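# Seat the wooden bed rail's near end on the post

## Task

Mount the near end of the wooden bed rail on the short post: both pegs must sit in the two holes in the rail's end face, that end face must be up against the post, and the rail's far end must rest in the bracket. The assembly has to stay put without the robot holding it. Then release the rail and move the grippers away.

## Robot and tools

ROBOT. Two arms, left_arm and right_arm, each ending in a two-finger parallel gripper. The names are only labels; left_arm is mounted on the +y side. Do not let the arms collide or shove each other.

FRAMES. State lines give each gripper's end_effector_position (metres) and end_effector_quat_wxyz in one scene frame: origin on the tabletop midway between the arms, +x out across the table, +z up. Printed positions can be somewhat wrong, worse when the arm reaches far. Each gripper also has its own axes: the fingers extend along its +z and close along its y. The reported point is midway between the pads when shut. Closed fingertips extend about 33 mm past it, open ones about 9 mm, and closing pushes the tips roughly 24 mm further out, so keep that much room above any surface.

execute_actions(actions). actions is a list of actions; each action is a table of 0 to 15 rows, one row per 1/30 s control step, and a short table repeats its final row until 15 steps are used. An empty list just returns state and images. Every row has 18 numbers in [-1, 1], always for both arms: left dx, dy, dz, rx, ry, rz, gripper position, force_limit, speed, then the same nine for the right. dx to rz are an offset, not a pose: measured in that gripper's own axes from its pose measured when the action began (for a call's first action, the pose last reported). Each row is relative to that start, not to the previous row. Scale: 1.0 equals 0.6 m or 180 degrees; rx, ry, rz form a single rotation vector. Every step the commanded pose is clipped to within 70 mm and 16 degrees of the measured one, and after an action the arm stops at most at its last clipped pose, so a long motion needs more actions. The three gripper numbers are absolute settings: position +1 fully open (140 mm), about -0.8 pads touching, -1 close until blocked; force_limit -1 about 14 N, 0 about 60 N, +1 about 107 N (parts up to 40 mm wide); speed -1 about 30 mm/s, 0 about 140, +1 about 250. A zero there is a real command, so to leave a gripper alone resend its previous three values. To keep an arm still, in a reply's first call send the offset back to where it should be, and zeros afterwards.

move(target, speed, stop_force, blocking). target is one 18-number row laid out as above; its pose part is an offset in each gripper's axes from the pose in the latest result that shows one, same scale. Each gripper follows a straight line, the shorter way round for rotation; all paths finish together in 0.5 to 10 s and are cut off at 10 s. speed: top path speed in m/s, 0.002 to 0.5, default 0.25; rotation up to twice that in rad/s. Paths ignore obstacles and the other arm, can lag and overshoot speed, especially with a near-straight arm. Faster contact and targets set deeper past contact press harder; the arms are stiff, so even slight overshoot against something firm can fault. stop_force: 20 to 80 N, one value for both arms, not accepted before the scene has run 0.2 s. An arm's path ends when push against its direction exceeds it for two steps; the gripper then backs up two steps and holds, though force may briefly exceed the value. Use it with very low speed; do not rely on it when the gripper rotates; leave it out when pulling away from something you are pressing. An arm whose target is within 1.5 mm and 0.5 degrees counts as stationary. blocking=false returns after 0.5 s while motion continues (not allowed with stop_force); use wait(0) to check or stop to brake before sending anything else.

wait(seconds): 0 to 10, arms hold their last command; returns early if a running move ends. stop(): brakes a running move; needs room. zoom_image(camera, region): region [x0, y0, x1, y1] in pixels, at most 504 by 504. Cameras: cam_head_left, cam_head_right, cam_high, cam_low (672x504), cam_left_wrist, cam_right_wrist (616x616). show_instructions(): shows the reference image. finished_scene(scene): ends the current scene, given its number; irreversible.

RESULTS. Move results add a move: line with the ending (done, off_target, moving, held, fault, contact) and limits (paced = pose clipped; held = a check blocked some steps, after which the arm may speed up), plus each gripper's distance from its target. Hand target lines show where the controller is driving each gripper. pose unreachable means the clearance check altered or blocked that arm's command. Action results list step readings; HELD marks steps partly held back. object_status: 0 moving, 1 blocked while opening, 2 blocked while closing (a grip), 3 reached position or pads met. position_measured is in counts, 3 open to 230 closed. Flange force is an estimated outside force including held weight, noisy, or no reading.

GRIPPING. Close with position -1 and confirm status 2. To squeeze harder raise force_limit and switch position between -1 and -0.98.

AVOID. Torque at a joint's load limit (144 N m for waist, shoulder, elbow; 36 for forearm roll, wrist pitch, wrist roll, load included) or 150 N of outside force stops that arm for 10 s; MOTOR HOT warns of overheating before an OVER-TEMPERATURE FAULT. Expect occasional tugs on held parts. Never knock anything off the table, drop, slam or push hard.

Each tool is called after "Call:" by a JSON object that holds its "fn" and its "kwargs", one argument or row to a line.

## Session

Call:
{"fn": "execute_actions", "kwargs": {
  "actions": []
}}

Scene clock: 0.00 s.
left_arm: end_effector_position=(-0.0557, -0.0865, +0.3469) position_measured=3 object_status=3 end_effector_quat_wxyz=(+0.045, +0.917, +0.388, +0.079) | right_arm: end_effector_position=(+0.2585, -0.1175, +0.3187) position_measured=3 object_status=3 end_effector_quat_wxyz=(+0.012, +0.656, +0.732, +0.186)
Joint positions: left_arm=[-1.377  0.264  0.595 -0.188 -1.864 -2.467] | right_arm=[ 1.753 -0.502 -0.333  0.266 -1.476  1.687]
Joint velocities: left_arm=[ 0.001  0.001  0.    -0.003  0.001 -0.   ] | right_arm=[ 0.     0.     0.001  0.     0.    -0.   ]
Flange force (N, the push that the arm receives, along the gripper's own x y z axes): no reading
Hand target (left_arm): -0.056, -0.087, +0.347; +0.045, +0.917, +0.388, +0.079
Hand target (right_arm): +0.259, -0.117, +0.319; +0.012, +0.656, +0.732, +0.186

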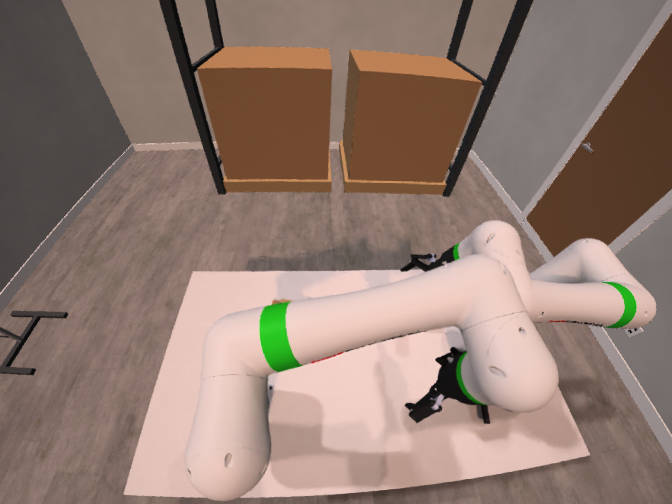

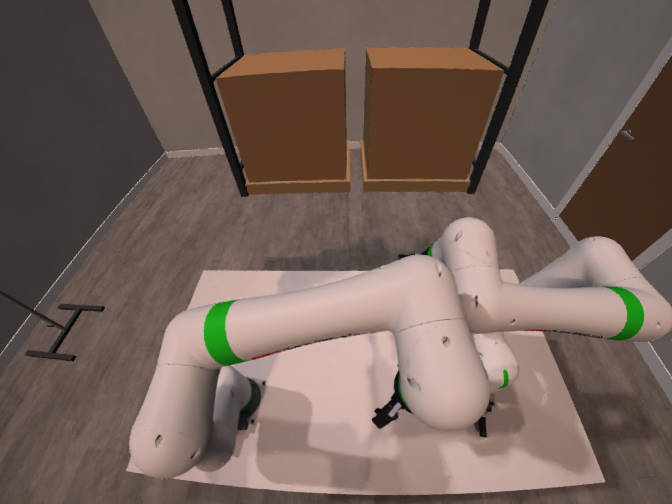

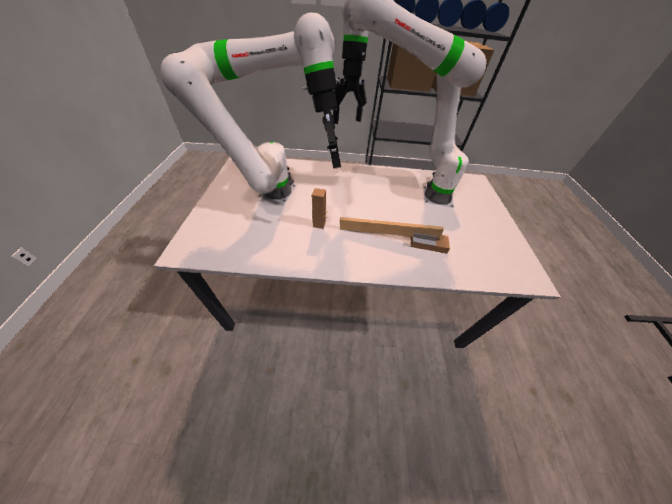

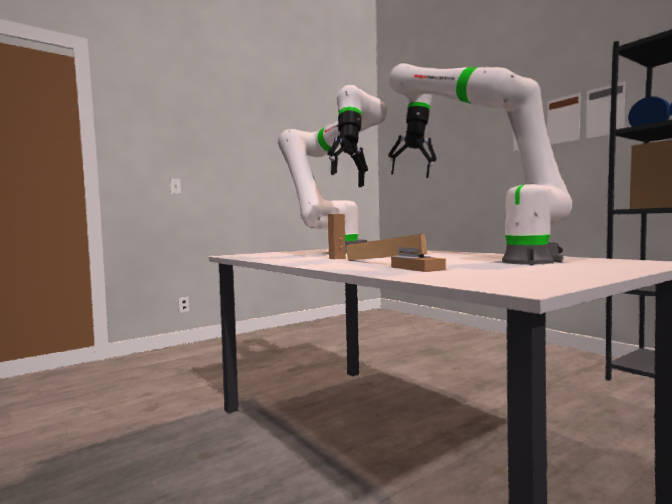

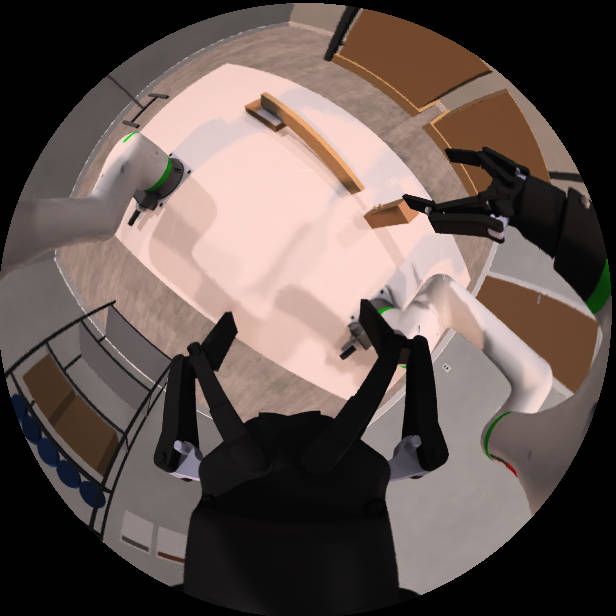

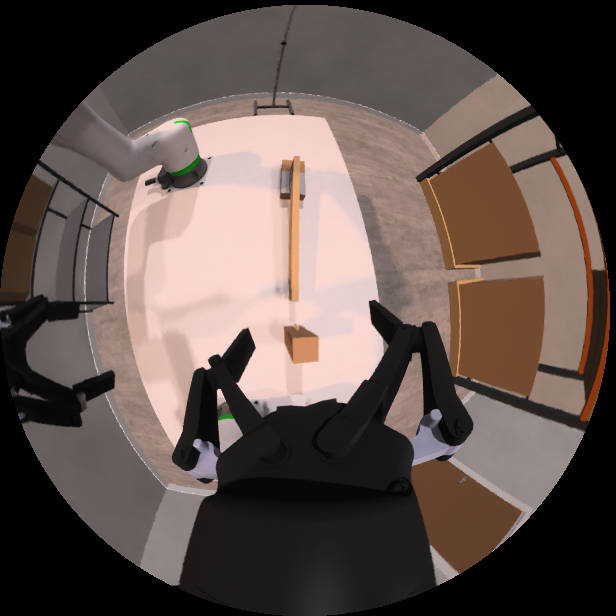

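Call:
{"fn": "zoom_image", "kwargs": {
  "camera": "cam_high",
  "region": [295, 175, 475, 265]
}}

Call:
{"fn": "zoom_image", "kwargs": {
  "camera": "cam_low",
  "region": [318, 205, 458, 280]
}}

Call:
{"fn": "zoom_image", "kwargs": {
  "camera": "cam_right_wrist",
  "region": [240, 140, 360, 380]
}}

Call:
{"fn": "zoom_image", "kwargs": {
  "camera": "cam_left_wrist",
  "region": [230, 80, 430, 240]
}}

Region (295, 175, 475, 265) of cam_high's 672x504 image, scaled by 2.800, with more detail than that image has.

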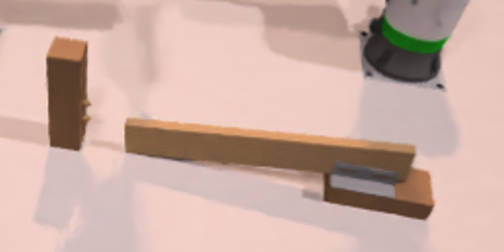

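Region (318, 205, 458, 280) of cam_low's 672x504 image, scaled by 3.600, with more detail than that image has; it fills the top 270 rows of this view, and the rest is white.

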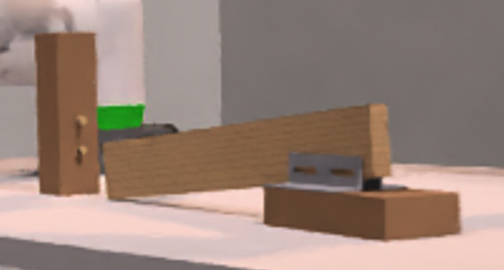

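Region (240, 140, 360, 380) of cam_right_wrist's 616x616 image, scaled by 2.100, with more detail than that image has.

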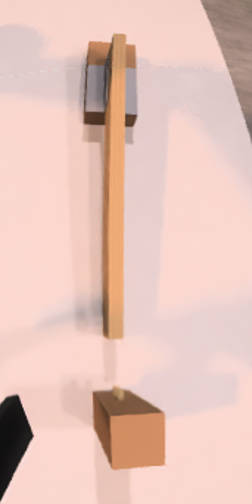

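Region (230, 80, 430, 240) of cam_left_wrist's 616x616 image, scaled by 2.520, with more detail than that image has; it fills the top 403 rows of this view, and the rest is white.

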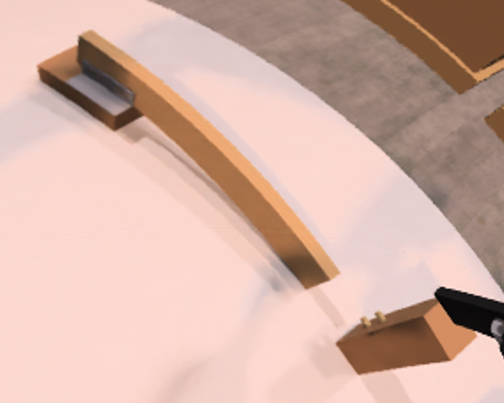

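Call:
{"fn": "move", "kwargs": {
  "target": [0.5038, 0.2568, 0.2752, 0.0637, 0.0408, -0.7755, 0.2, 0, 0, -0.4387, -0.0503, 0.216, 0.5944, -0.0763, 0.0381, -1, 0, 0.5],
  "speed": 0.5
}}

Scene clock: 10.33 s.
left_arm: end_effector_position=(+0.2901, +0.0194, +0.2407) position_measured=104 object_status=3 end_effector_quat_wxyz=(-0.001, -0.052, +0.999, -0.000) | right_arm: end_effector_position=(+0.2979, -0.3409, +0.1293) position_measured=233 object_status=3 end_effector_quat_wxyz=(-0.454, +0.451, +0.543, -0.544)
Joint positions: left_arm=[-0.562  0.219  0.246  0.001 -1.599 -0.778] | right_arm=[ 0.62   0.89   0.188 -0.39  -2.406  2.849]
Joint velocities: left_arm=[ 0.001 -0.001  0.    -0.001  0.001  0.001] | right_arm=[ 0.     0.001  0.002  0.    -0.    -0.001]
Flange force (N, the push that the arm receives, along the gripper's own x y z axes): left_arm=[-0.2 3.3 -0.5] | right_arm=[4.2 4.5 -12.2]
Hand target (left_arm): +0.290, +0.019, +0.241; -0.001, -0.052, +0.999, -0.000
Hand target (right_arm): +0.298, -0.341, +0.129; -0.454, +0.450, +0.543, -0.544
Off the commanded pose (left_arm): 0.001 m, 0 deg.
Off the commanded pose (right_arm): 0.003 m, 0 deg.
move: done

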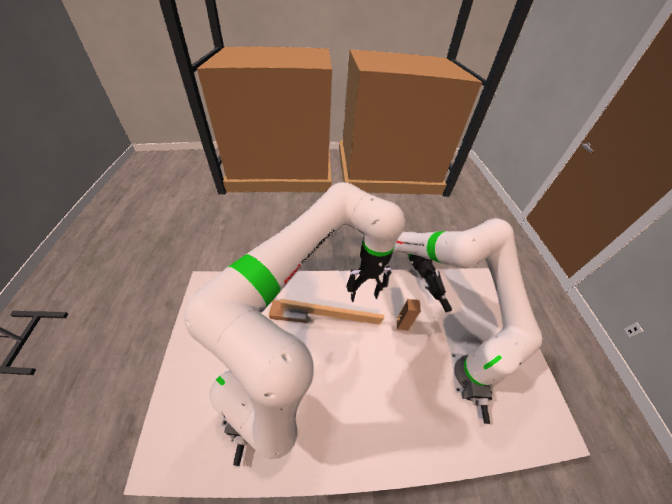

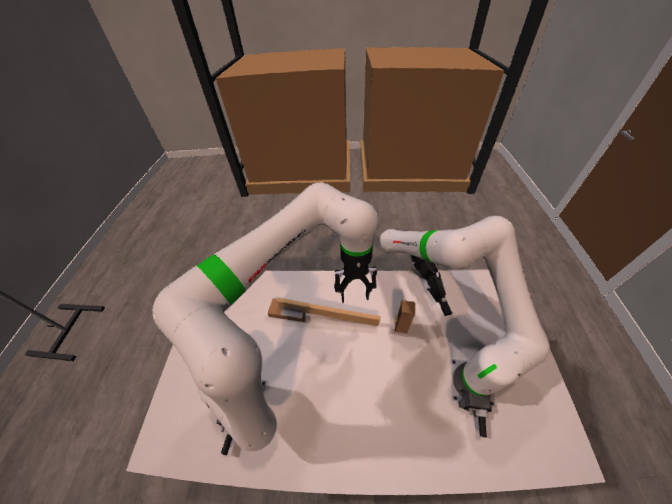

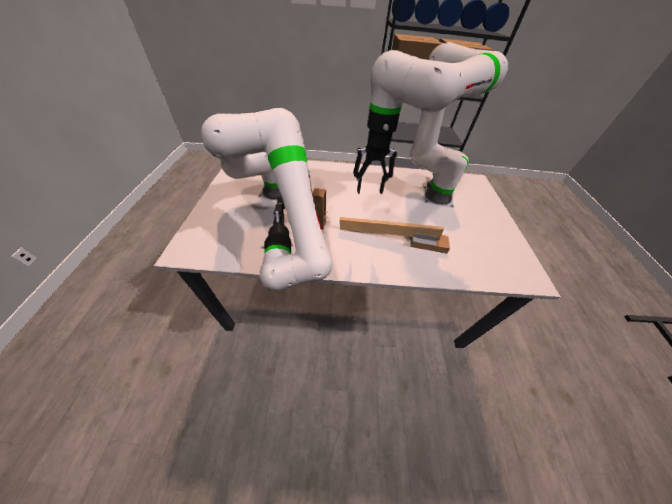

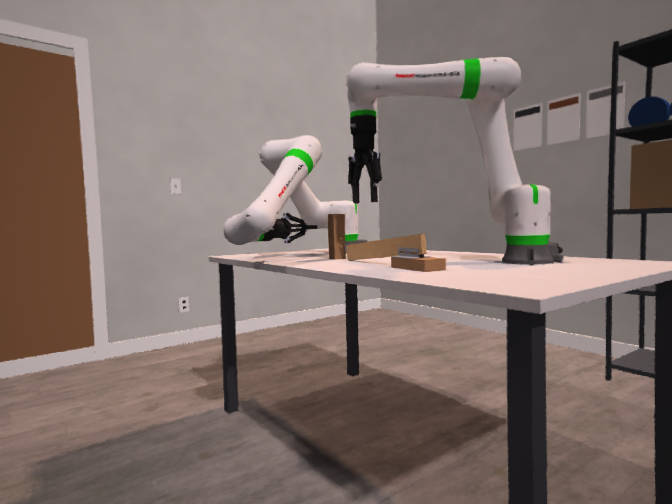

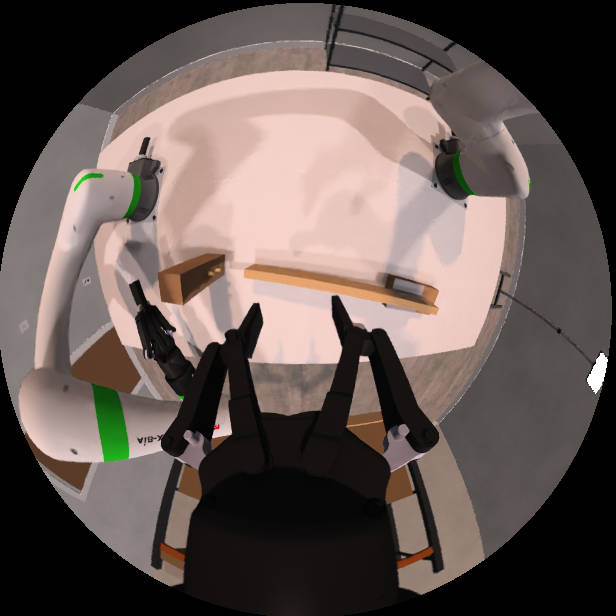

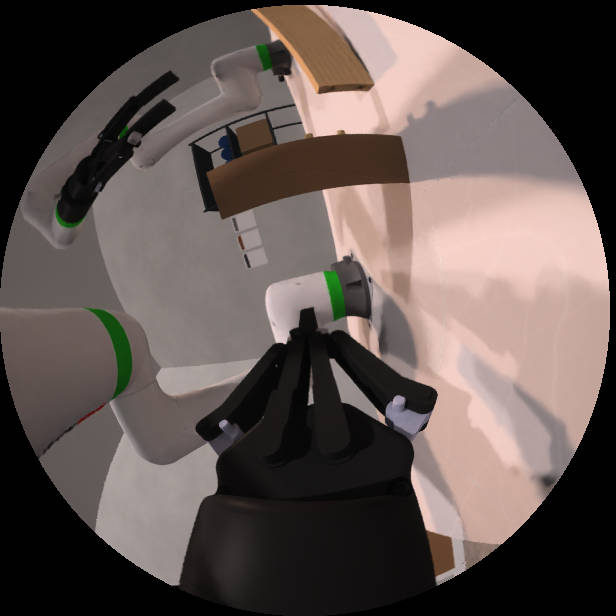

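Call:
{"fn": "execute_actions", "kwargs": {
  "actions": []
}}

Scene clock: 11.00 s.
left_arm: end_effector_position=(+0.2901, +0.0194, +0.2406) position_measured=104 object_status=3 end_effector_quat_wxyz=(-0.001, -0.052, +0.999, -0.000) | right_arm: end_effector_position=(+0.2979, -0.3410, +0.1293) position_measured=233 object_status=3 end_effector_quat_wxyz=(-0.454, +0.450, +0.543, -0.544)
Joint positions: left_arm=[-0.562  0.219  0.246  0.001 -1.599 -0.778] | right_arm=[ 0.62   0.89   0.188 -0.39  -2.406  2.849]
Joint velocities: left_arm=[-0.     0.     0.    -0.     0.001  0.   ] | right_arm=[-0.     0.001  0.001  0.     0.     0.   ]
Flange force (N, the push that the arm receives, along the gripper's own x y z axes): left_arm=[0.0 -1.4 -2.3] | right_arm=[5.7 2.0 -10.3]
Hand target (left_arm): +0.290, +0.019, +0.241; -0.001, -0.052, +0.999, -0.000
Hand target (right_arm): +0.298, -0.341, +0.129; -0.454, +0.450, +0.543, -0.544
Off the commanded pose (left_arm): 0.001 m, 0 deg.
Off the commanded pose (right_arm): 0.003 m, 0 deg.

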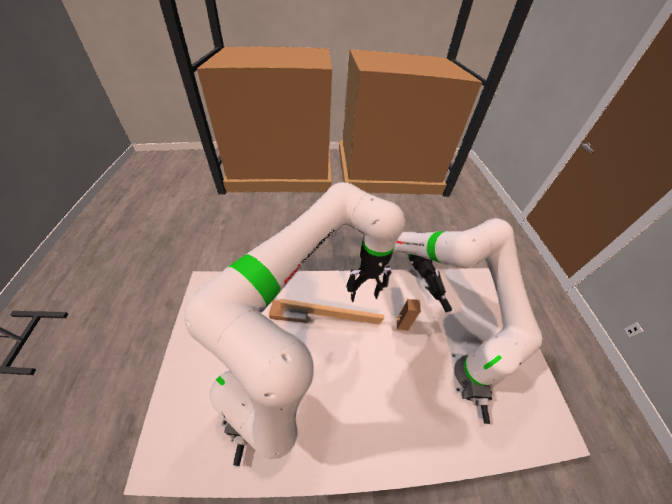

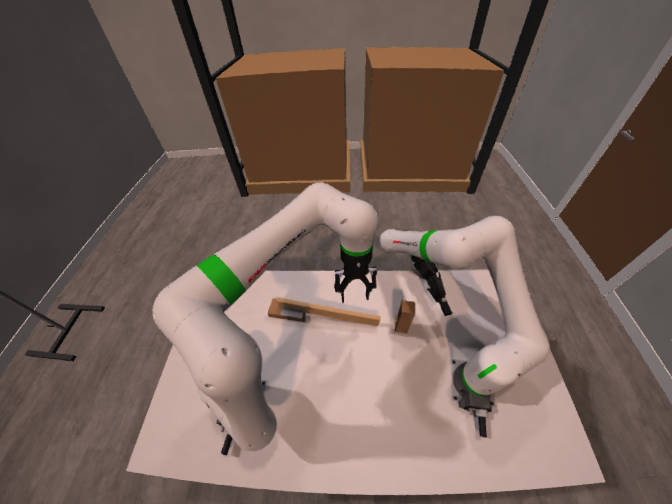

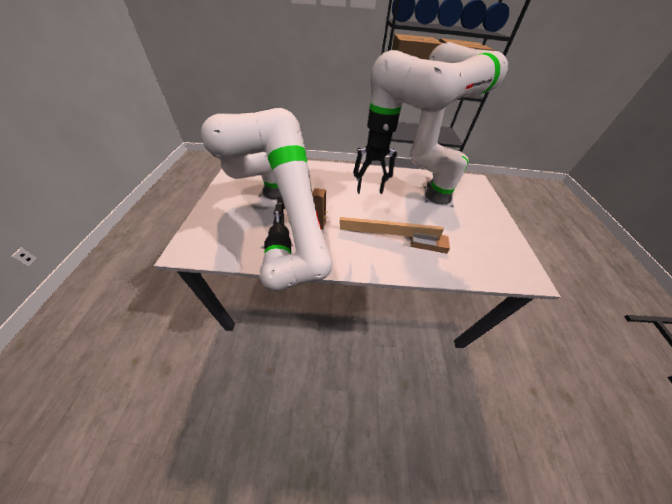

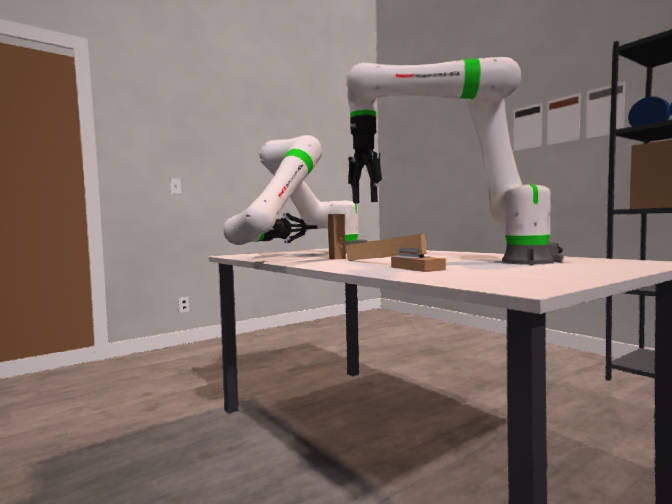

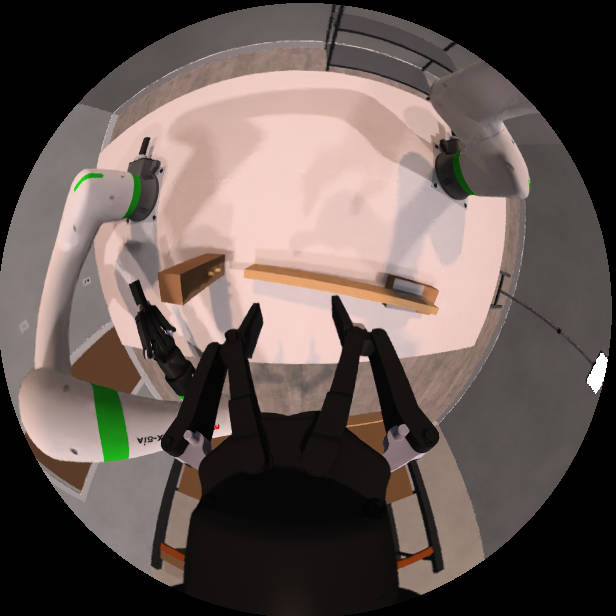

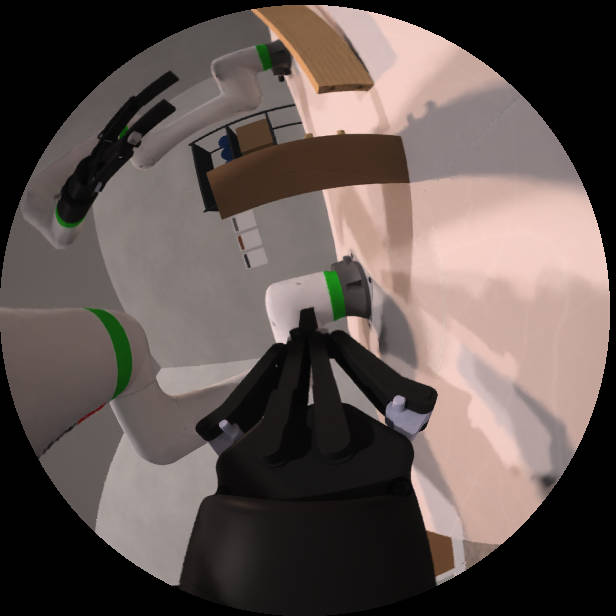

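Call:
{"fn": "zoom_image", "kwargs": {
  "camera": "cam_left_wrist",
  "region": [150, 220, 450, 340]
}}

Call:
{"fn": "zoom_image", "kwargs": {
  "camera": "cam_left_wrist",
  "region": [150, 240, 300, 320]
}}

Call:
{"fn": "zoom_image", "kwargs": {
  "camera": "cam_left_wrist",
  "region": [350, 260, 450, 330]
}}

Region (150, 220, 450, 340) of cam_left_wrist's 616x616 image, scaled by 1.680, with more detail than that image has; it fills the top 202 rows of this view, and the rest is white.

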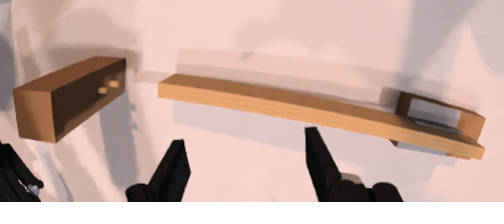

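Region (150, 240, 300, 320) of cam_left_wrist's 616x616 image, scaled by 3.360, with more detail than that image has; it fills the top 269 rows of this view, and the rest is white.

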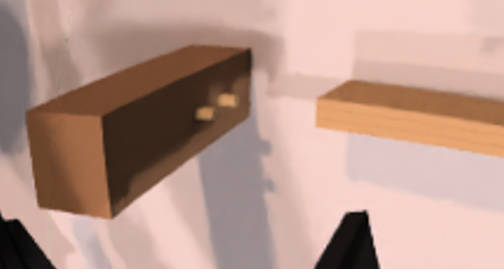

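Region (350, 260, 450, 330) of cam_left_wrist's 616x616 image, scaled by 5.040, with more detail than that image has; it fills the top 353 rows of this view, and the rest is white.

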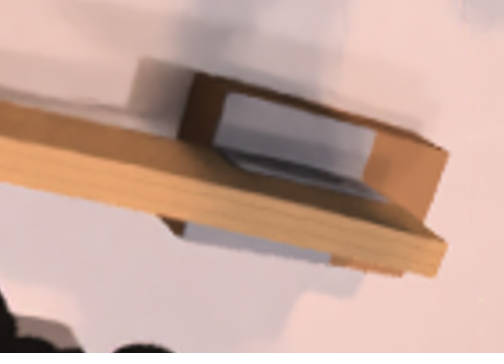

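Call:
{"fn": "zoom_image", "kwargs": {
  "camera": "cam_left_wrist",
  "region": [220, 280, 380, 360]
}}

Call:
{"fn": "zoom_image", "kwargs": {
  "camera": "cam_left_wrist",
  "region": [140, 290, 460, 490]
}}

Region (220, 280, 380, 360) of cam_left_wrist's 616x616 image, scaled by 3.150, with more detail than that image has.

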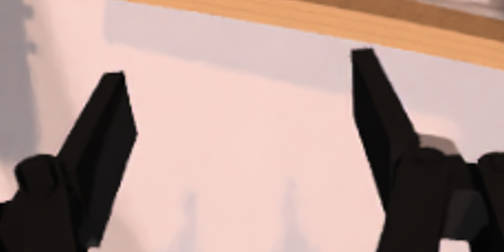

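Region (140, 290, 460, 490) of cam_left_wrist's 616x616 image, scaled by 1.575, with more detail than that image has; it fills the top 315 rows of this view, and the rest is white.

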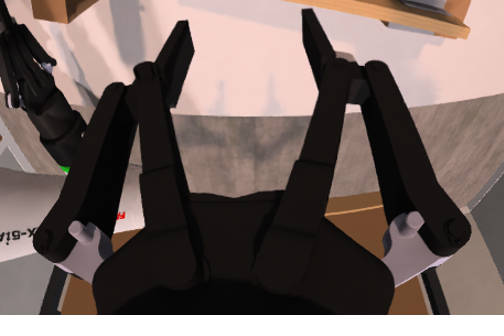

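Call:
{"fn": "zoom_image", "kwargs": {
  "camera": "cam_low",
  "region": [200, 130, 460, 290]
}}

Region (200, 130, 460, 290) of cam_low's 672x504 image, scaled by 1.938, with more detail than that image has; it fills the top 310 rows of this view, and the rest is white.

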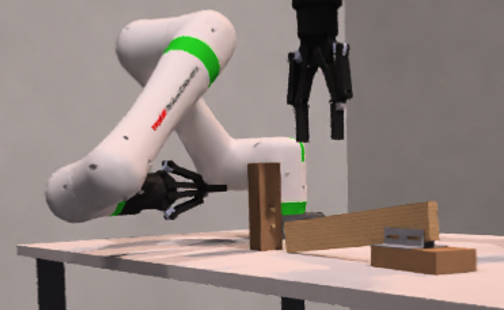

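Call:
{"fn": "move", "kwargs": {
  "target": [-0.001, -0.0335, 0.301, -0.0232, -0.0297, -0.4213, 0.2, 0, 0, 0.0803, 0.0522, 0.0495, 0, 0, 0, -1, 0, 0.5],
  "speed": 0.4
}}

Scene clock: 32.90 s.
left_arm: end_effector_position=(+0.2928, -0.0003, +0.0601) position_measured=104 object_status=3 end_effector_quat_wxyz=(-0.041, +0.654, -0.754, -0.036) | right_arm: end_effector_position=(+0.2598, -0.2990, +0.0982) position_measured=233 object_status=3 end_effector_quat_wxyz=(-0.454, +0.450, +0.543, -0.544)
Joint positions: left_arm=[-0.647  0.408  0.086 -0.091 -1.316  0.658] | right_arm=[ 0.703  0.906  0.139 -0.475 -2.321  2.809]
Joint velocities: left_arm=[-0.     0.001  0.     0.    -0.     0.001] | right_arm=[ 0.    -0.001 -0.    -0.    -0.    -0.001]
Flange force (N, the push that the arm receives, along the gripper's own x y z axes): left_arm=[-2.6 1.0 -2.0] | right_arm=[2.7 3.3 -9.6]
Hand target (left_arm): +0.293, -0.000, +0.060; +0.041, -0.654, +0.754, +0.036
Hand target (right_arm): +0.260, -0.299, +0.098; -0.454, +0.450, +0.543, -0.544
Off the commanded pose (left_arm): 0.000 m, 0 deg.
Off the commanded pose (right_arm): 0.000 m, 0 deg.
move: done

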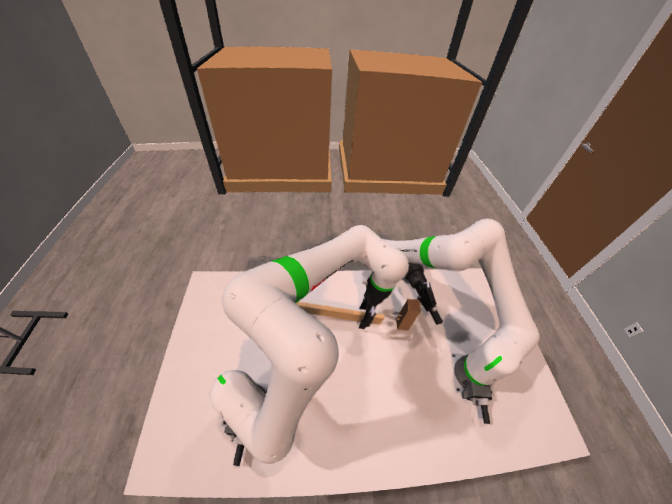

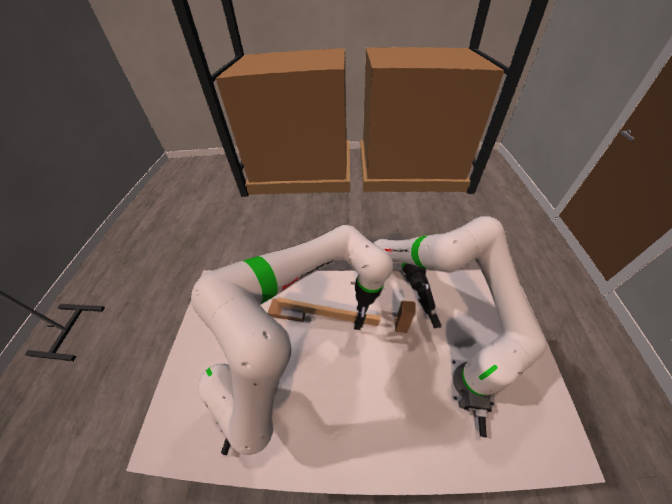

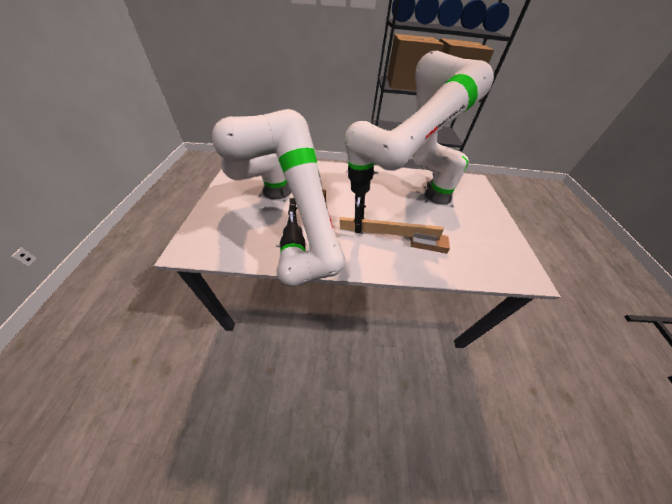

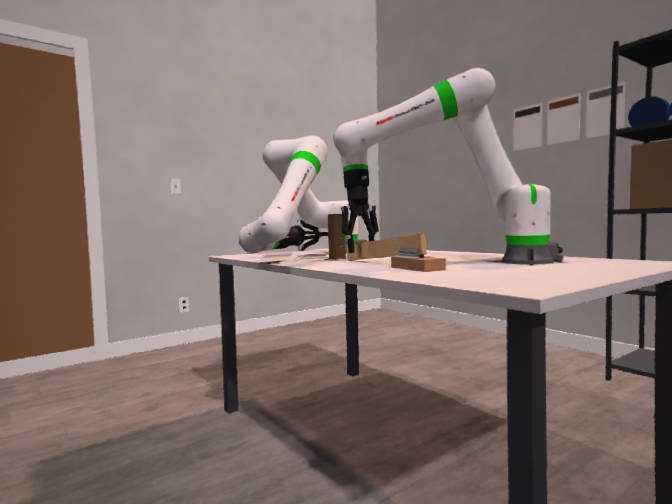

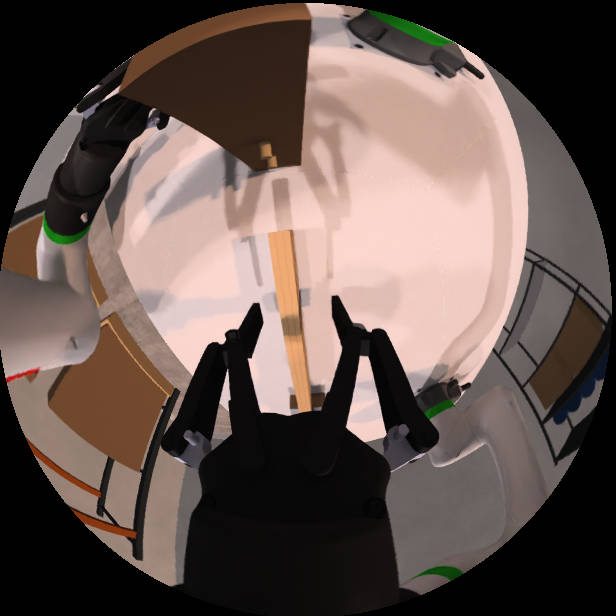

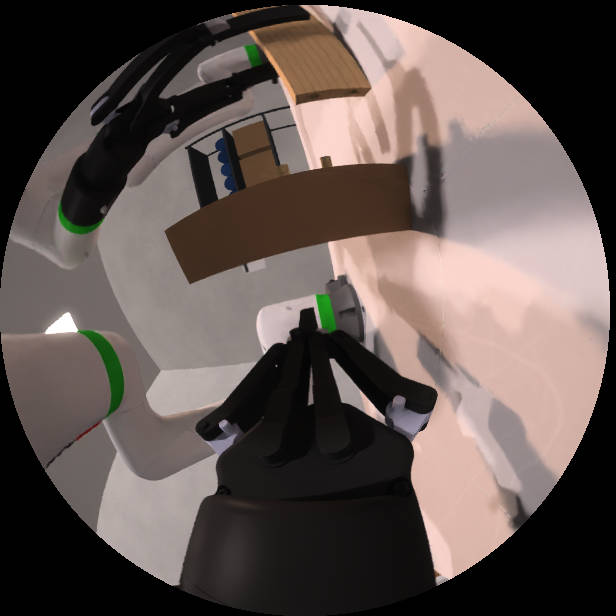

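Call:
{"fn": "zoom_image", "kwargs": {
  "camera": "cam_left_wrist",
  "region": [220, 130, 380, 420]
}}

Call:
{"fn": "zoom_image", "kwargs": {
  "camera": "cam_left_wrist",
  "region": [240, 220, 350, 330]
}}

Call:
{"fn": "zoom_image", "kwargs": {
  "camera": "cam_left_wrist",
  "region": [250, 320, 350, 420]
}}

Call:
{"fn": "zoom_image", "kwargs": {
  "camera": "cam_right_wrist",
  "region": [220, 0, 440, 220]
}}

Region (220, 130, 380, 420) of cam_left_wrist's 616x616 image, scaled by 1.738, with more detail than that image has; it fills the left 278 columns of this view, and the rest is white.

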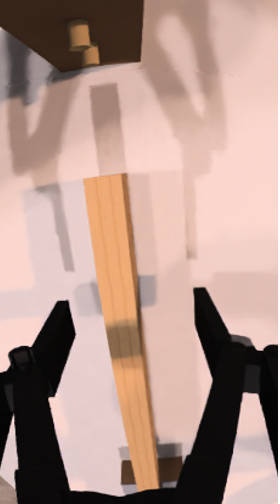

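Region (240, 220, 350, 330) of cam_left_wrist's 616x616 image, scaled by 4.582, with more detail than that image has.

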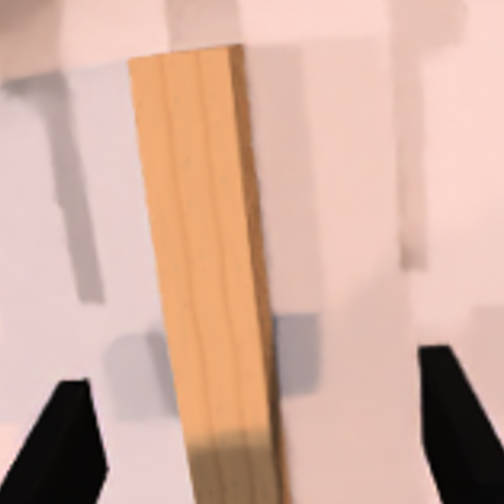

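Region (250, 320, 350, 420) of cam_left_wrist's 616x616 image, scaled by 5.040, with more detail than that image has.

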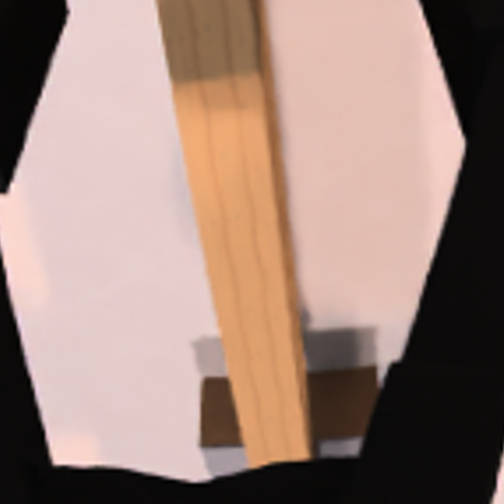

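Region (220, 0, 440, 220) of cam_right_wrist's 616x616 image, scaled by 2.291, with more detail than that image has.

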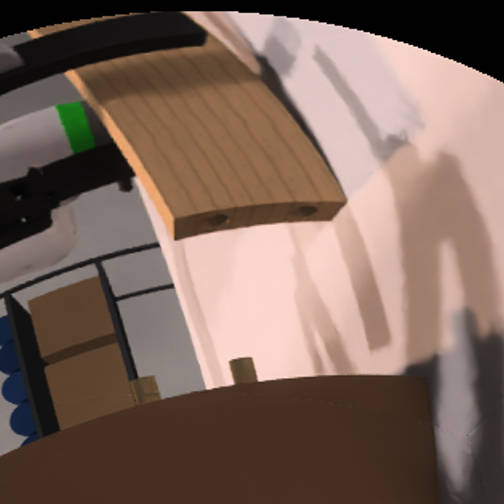

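Call:
{"fn": "execute_actions", "kwargs": {
  "actions": [
    [[0,-0.0005,0.0015,0,-0.0001,-0.0001,-0.4,0.8,0,0,0,0,0,0,0,-1,0,0.5],[0,-0.0014,0.0045,0,-0.0002,-0.0004,-0.4,0.8,0,0,0,0,0,0,0,-1,0,0.5],[0,-0.0026,0.0085,0,-0.0003,-0.0007,-0.4,0.8,0,0,0,0,0,0,0,-1,0,0.5],[0,-0.004,0.013,0,-0.0005,-0.001,-0.4,0.8,0,0,0,0,0,0,0,-1,0,0.5],[0,-0.0053,0.017,0,-0.0006,-0.0013,-0.4,0.8,0,0,0,0,0,0,0,-1,0,0.5],[0,-0.0062,0.02,0,-0.0007,-0.0016,-0.4,0.8,0,0,0,0,0,0,0,-1,0,0.5],[0,-0.0067,0.0217,0,-0.0008,-0.0017,-0.4,0.8,0,0,0,0,0,0,0,-1,0,0.5]]
  ]
}}

Scene clock: 37.63 s.
left_arm: end_effector_position=(+0.2970, +0.0005, +0.0472) position_measured=179 object_status=0 end_effector_quat_wxyz=(-0.042, +0.656, -0.753, -0.037) | right_arm: end_effector_position=(+0.2598, -0.2990, +0.0982) position_measured=233 object_status=3 end_effector_quat_wxyz=(-0.454, +0.450, +0.543, -0.544)
Joint positions: left_arm=[-0.642  0.424  0.078 -0.094 -1.293  0.661] | right_arm=[ 0.703  0.906  0.139 -0.475 -2.321  2.809]
Joint velocities: left_arm=[ 0.    -0.    -0.    -0.    -0.001 -0.   ] | right_arm=[ 0.    -0.001  0.001 -0.001  0.    -0.001]
Flange force (N, the push that the arm receives, along the gripper's own x y z axes): left_arm=[0.6 0.7 -1.0] | right_arm=[3.3 2.4 -5.9]
Hand target (left_arm): +0.297, +0.001, +0.047; +0.042, -0.656, +0.753, +0.037
Hand target (right_arm): +0.260, -0.299, +0.098; -0.454, +0.450, +0.543, -0.544
Off the commanded pose (left_arm): 0.000 m, 0 deg.
Off the commanded pose (right_arm): 0.000 m, 0 deg.
Step readings (end_effector_position):
0: left_arm (+0.2928, -0.0003, +0.0601) | right_arm (+0.2598, -0.2990, +0.0982)
1: left_arm (+0.2928, -0.0003, +0.0601) | right_arm (+0.2598, -0.2990, +0.0982)
2: left_arm (+0.2928, -0.0002, +0.0597) | right_arm (+0.2598, -0.2990, +0.0982)
4: left_arm (+0.2937, -0.0003, +0.0569) | right_arm (+0.2598, -0.2990, +0.0982)
8: left_arm (+0.2965, +0.0005, +0.0484) | right_arm (+0.2598, -0.2990, +0.0982)
15: end_effector_position above

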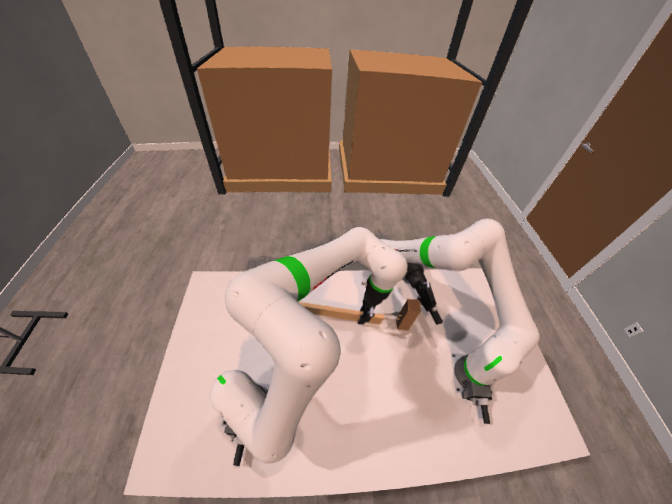

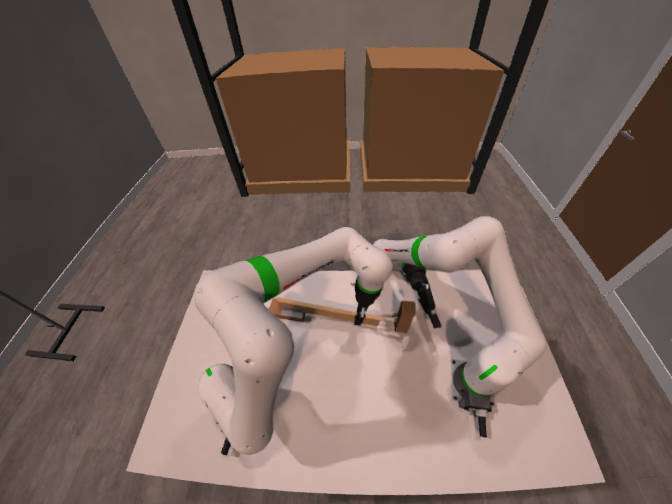

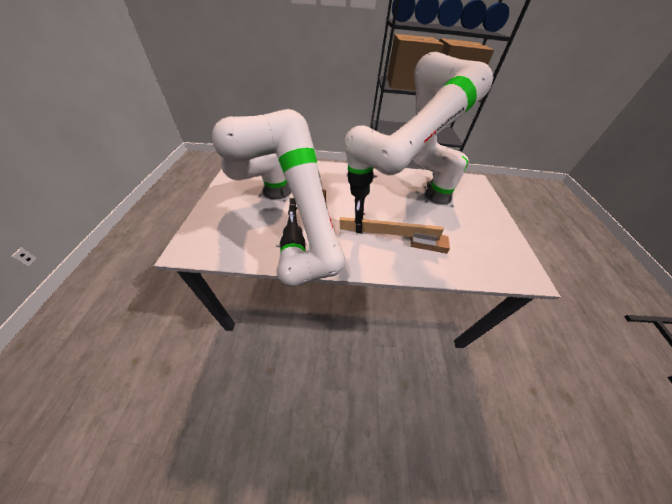

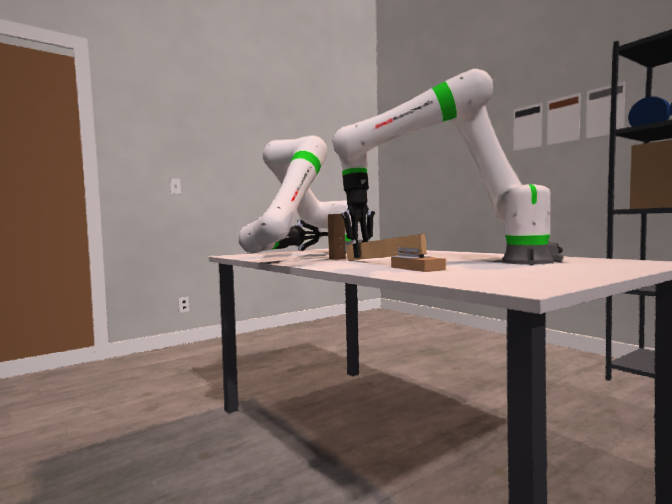

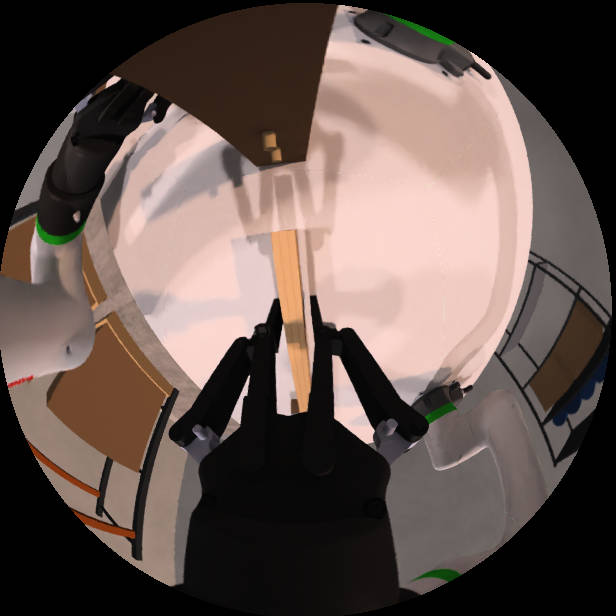

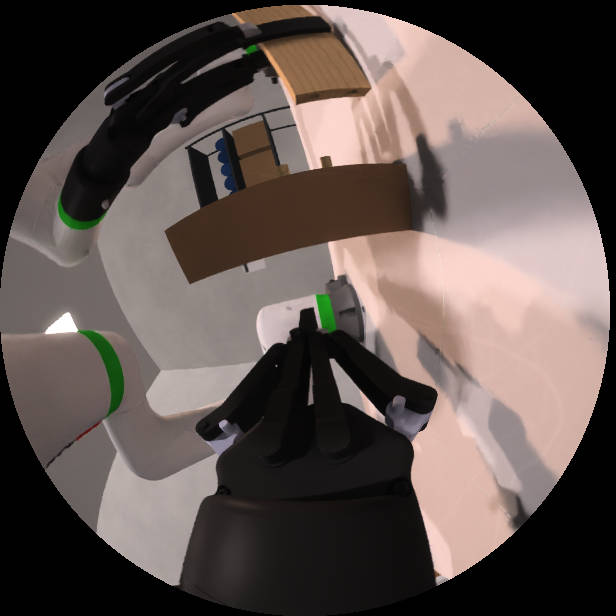

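Call:
{"fn": "zoom_image", "kwargs": {
  "camera": "cam_left_wrist",
  "region": [240, 220, 360, 340]
}}

Call:
{"fn": "zoom_image", "kwargs": {
  "camera": "cam_left_wrist",
  "region": [250, 300, 370, 420]
}}

Call:
{"fn": "zoom_image", "kwargs": {
  "camera": "cam_right_wrist",
  "region": [220, 0, 400, 120]
}}

Region (240, 220, 360, 340) of cam_left_wrist's 616x616 image, scaled by 4.200, with more detail than that image has.

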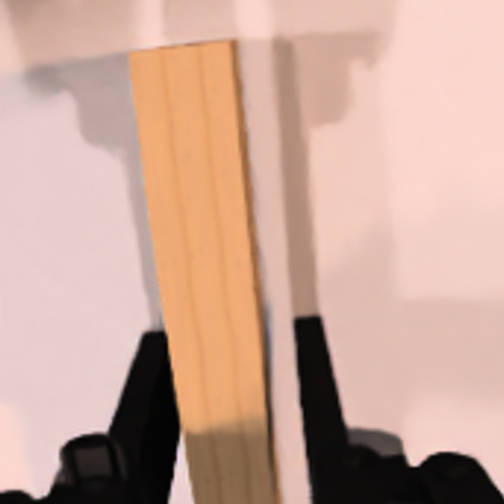

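Region (250, 300, 370, 420) of cam_left_wrist's 616x616 image, scaled by 4.200, with more detail than that image has.

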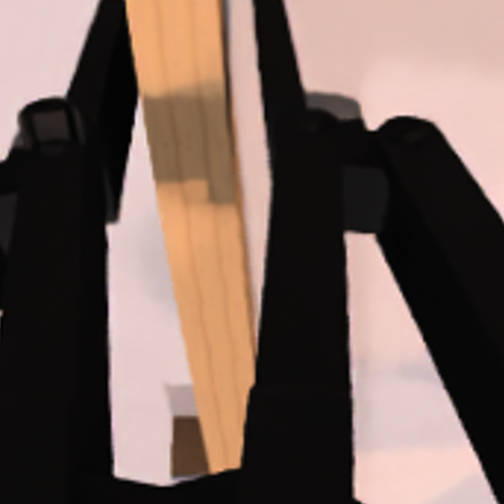

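Region (220, 0, 400, 120) of cam_right_wrist's 616x616 image, scaled by 2.800, with more detail than that image has.

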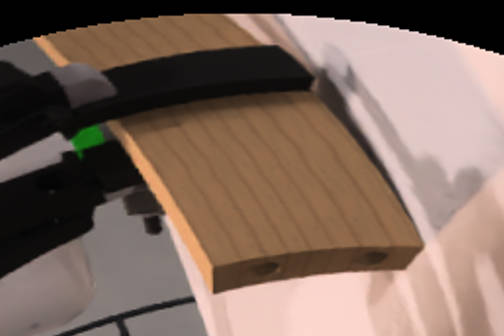

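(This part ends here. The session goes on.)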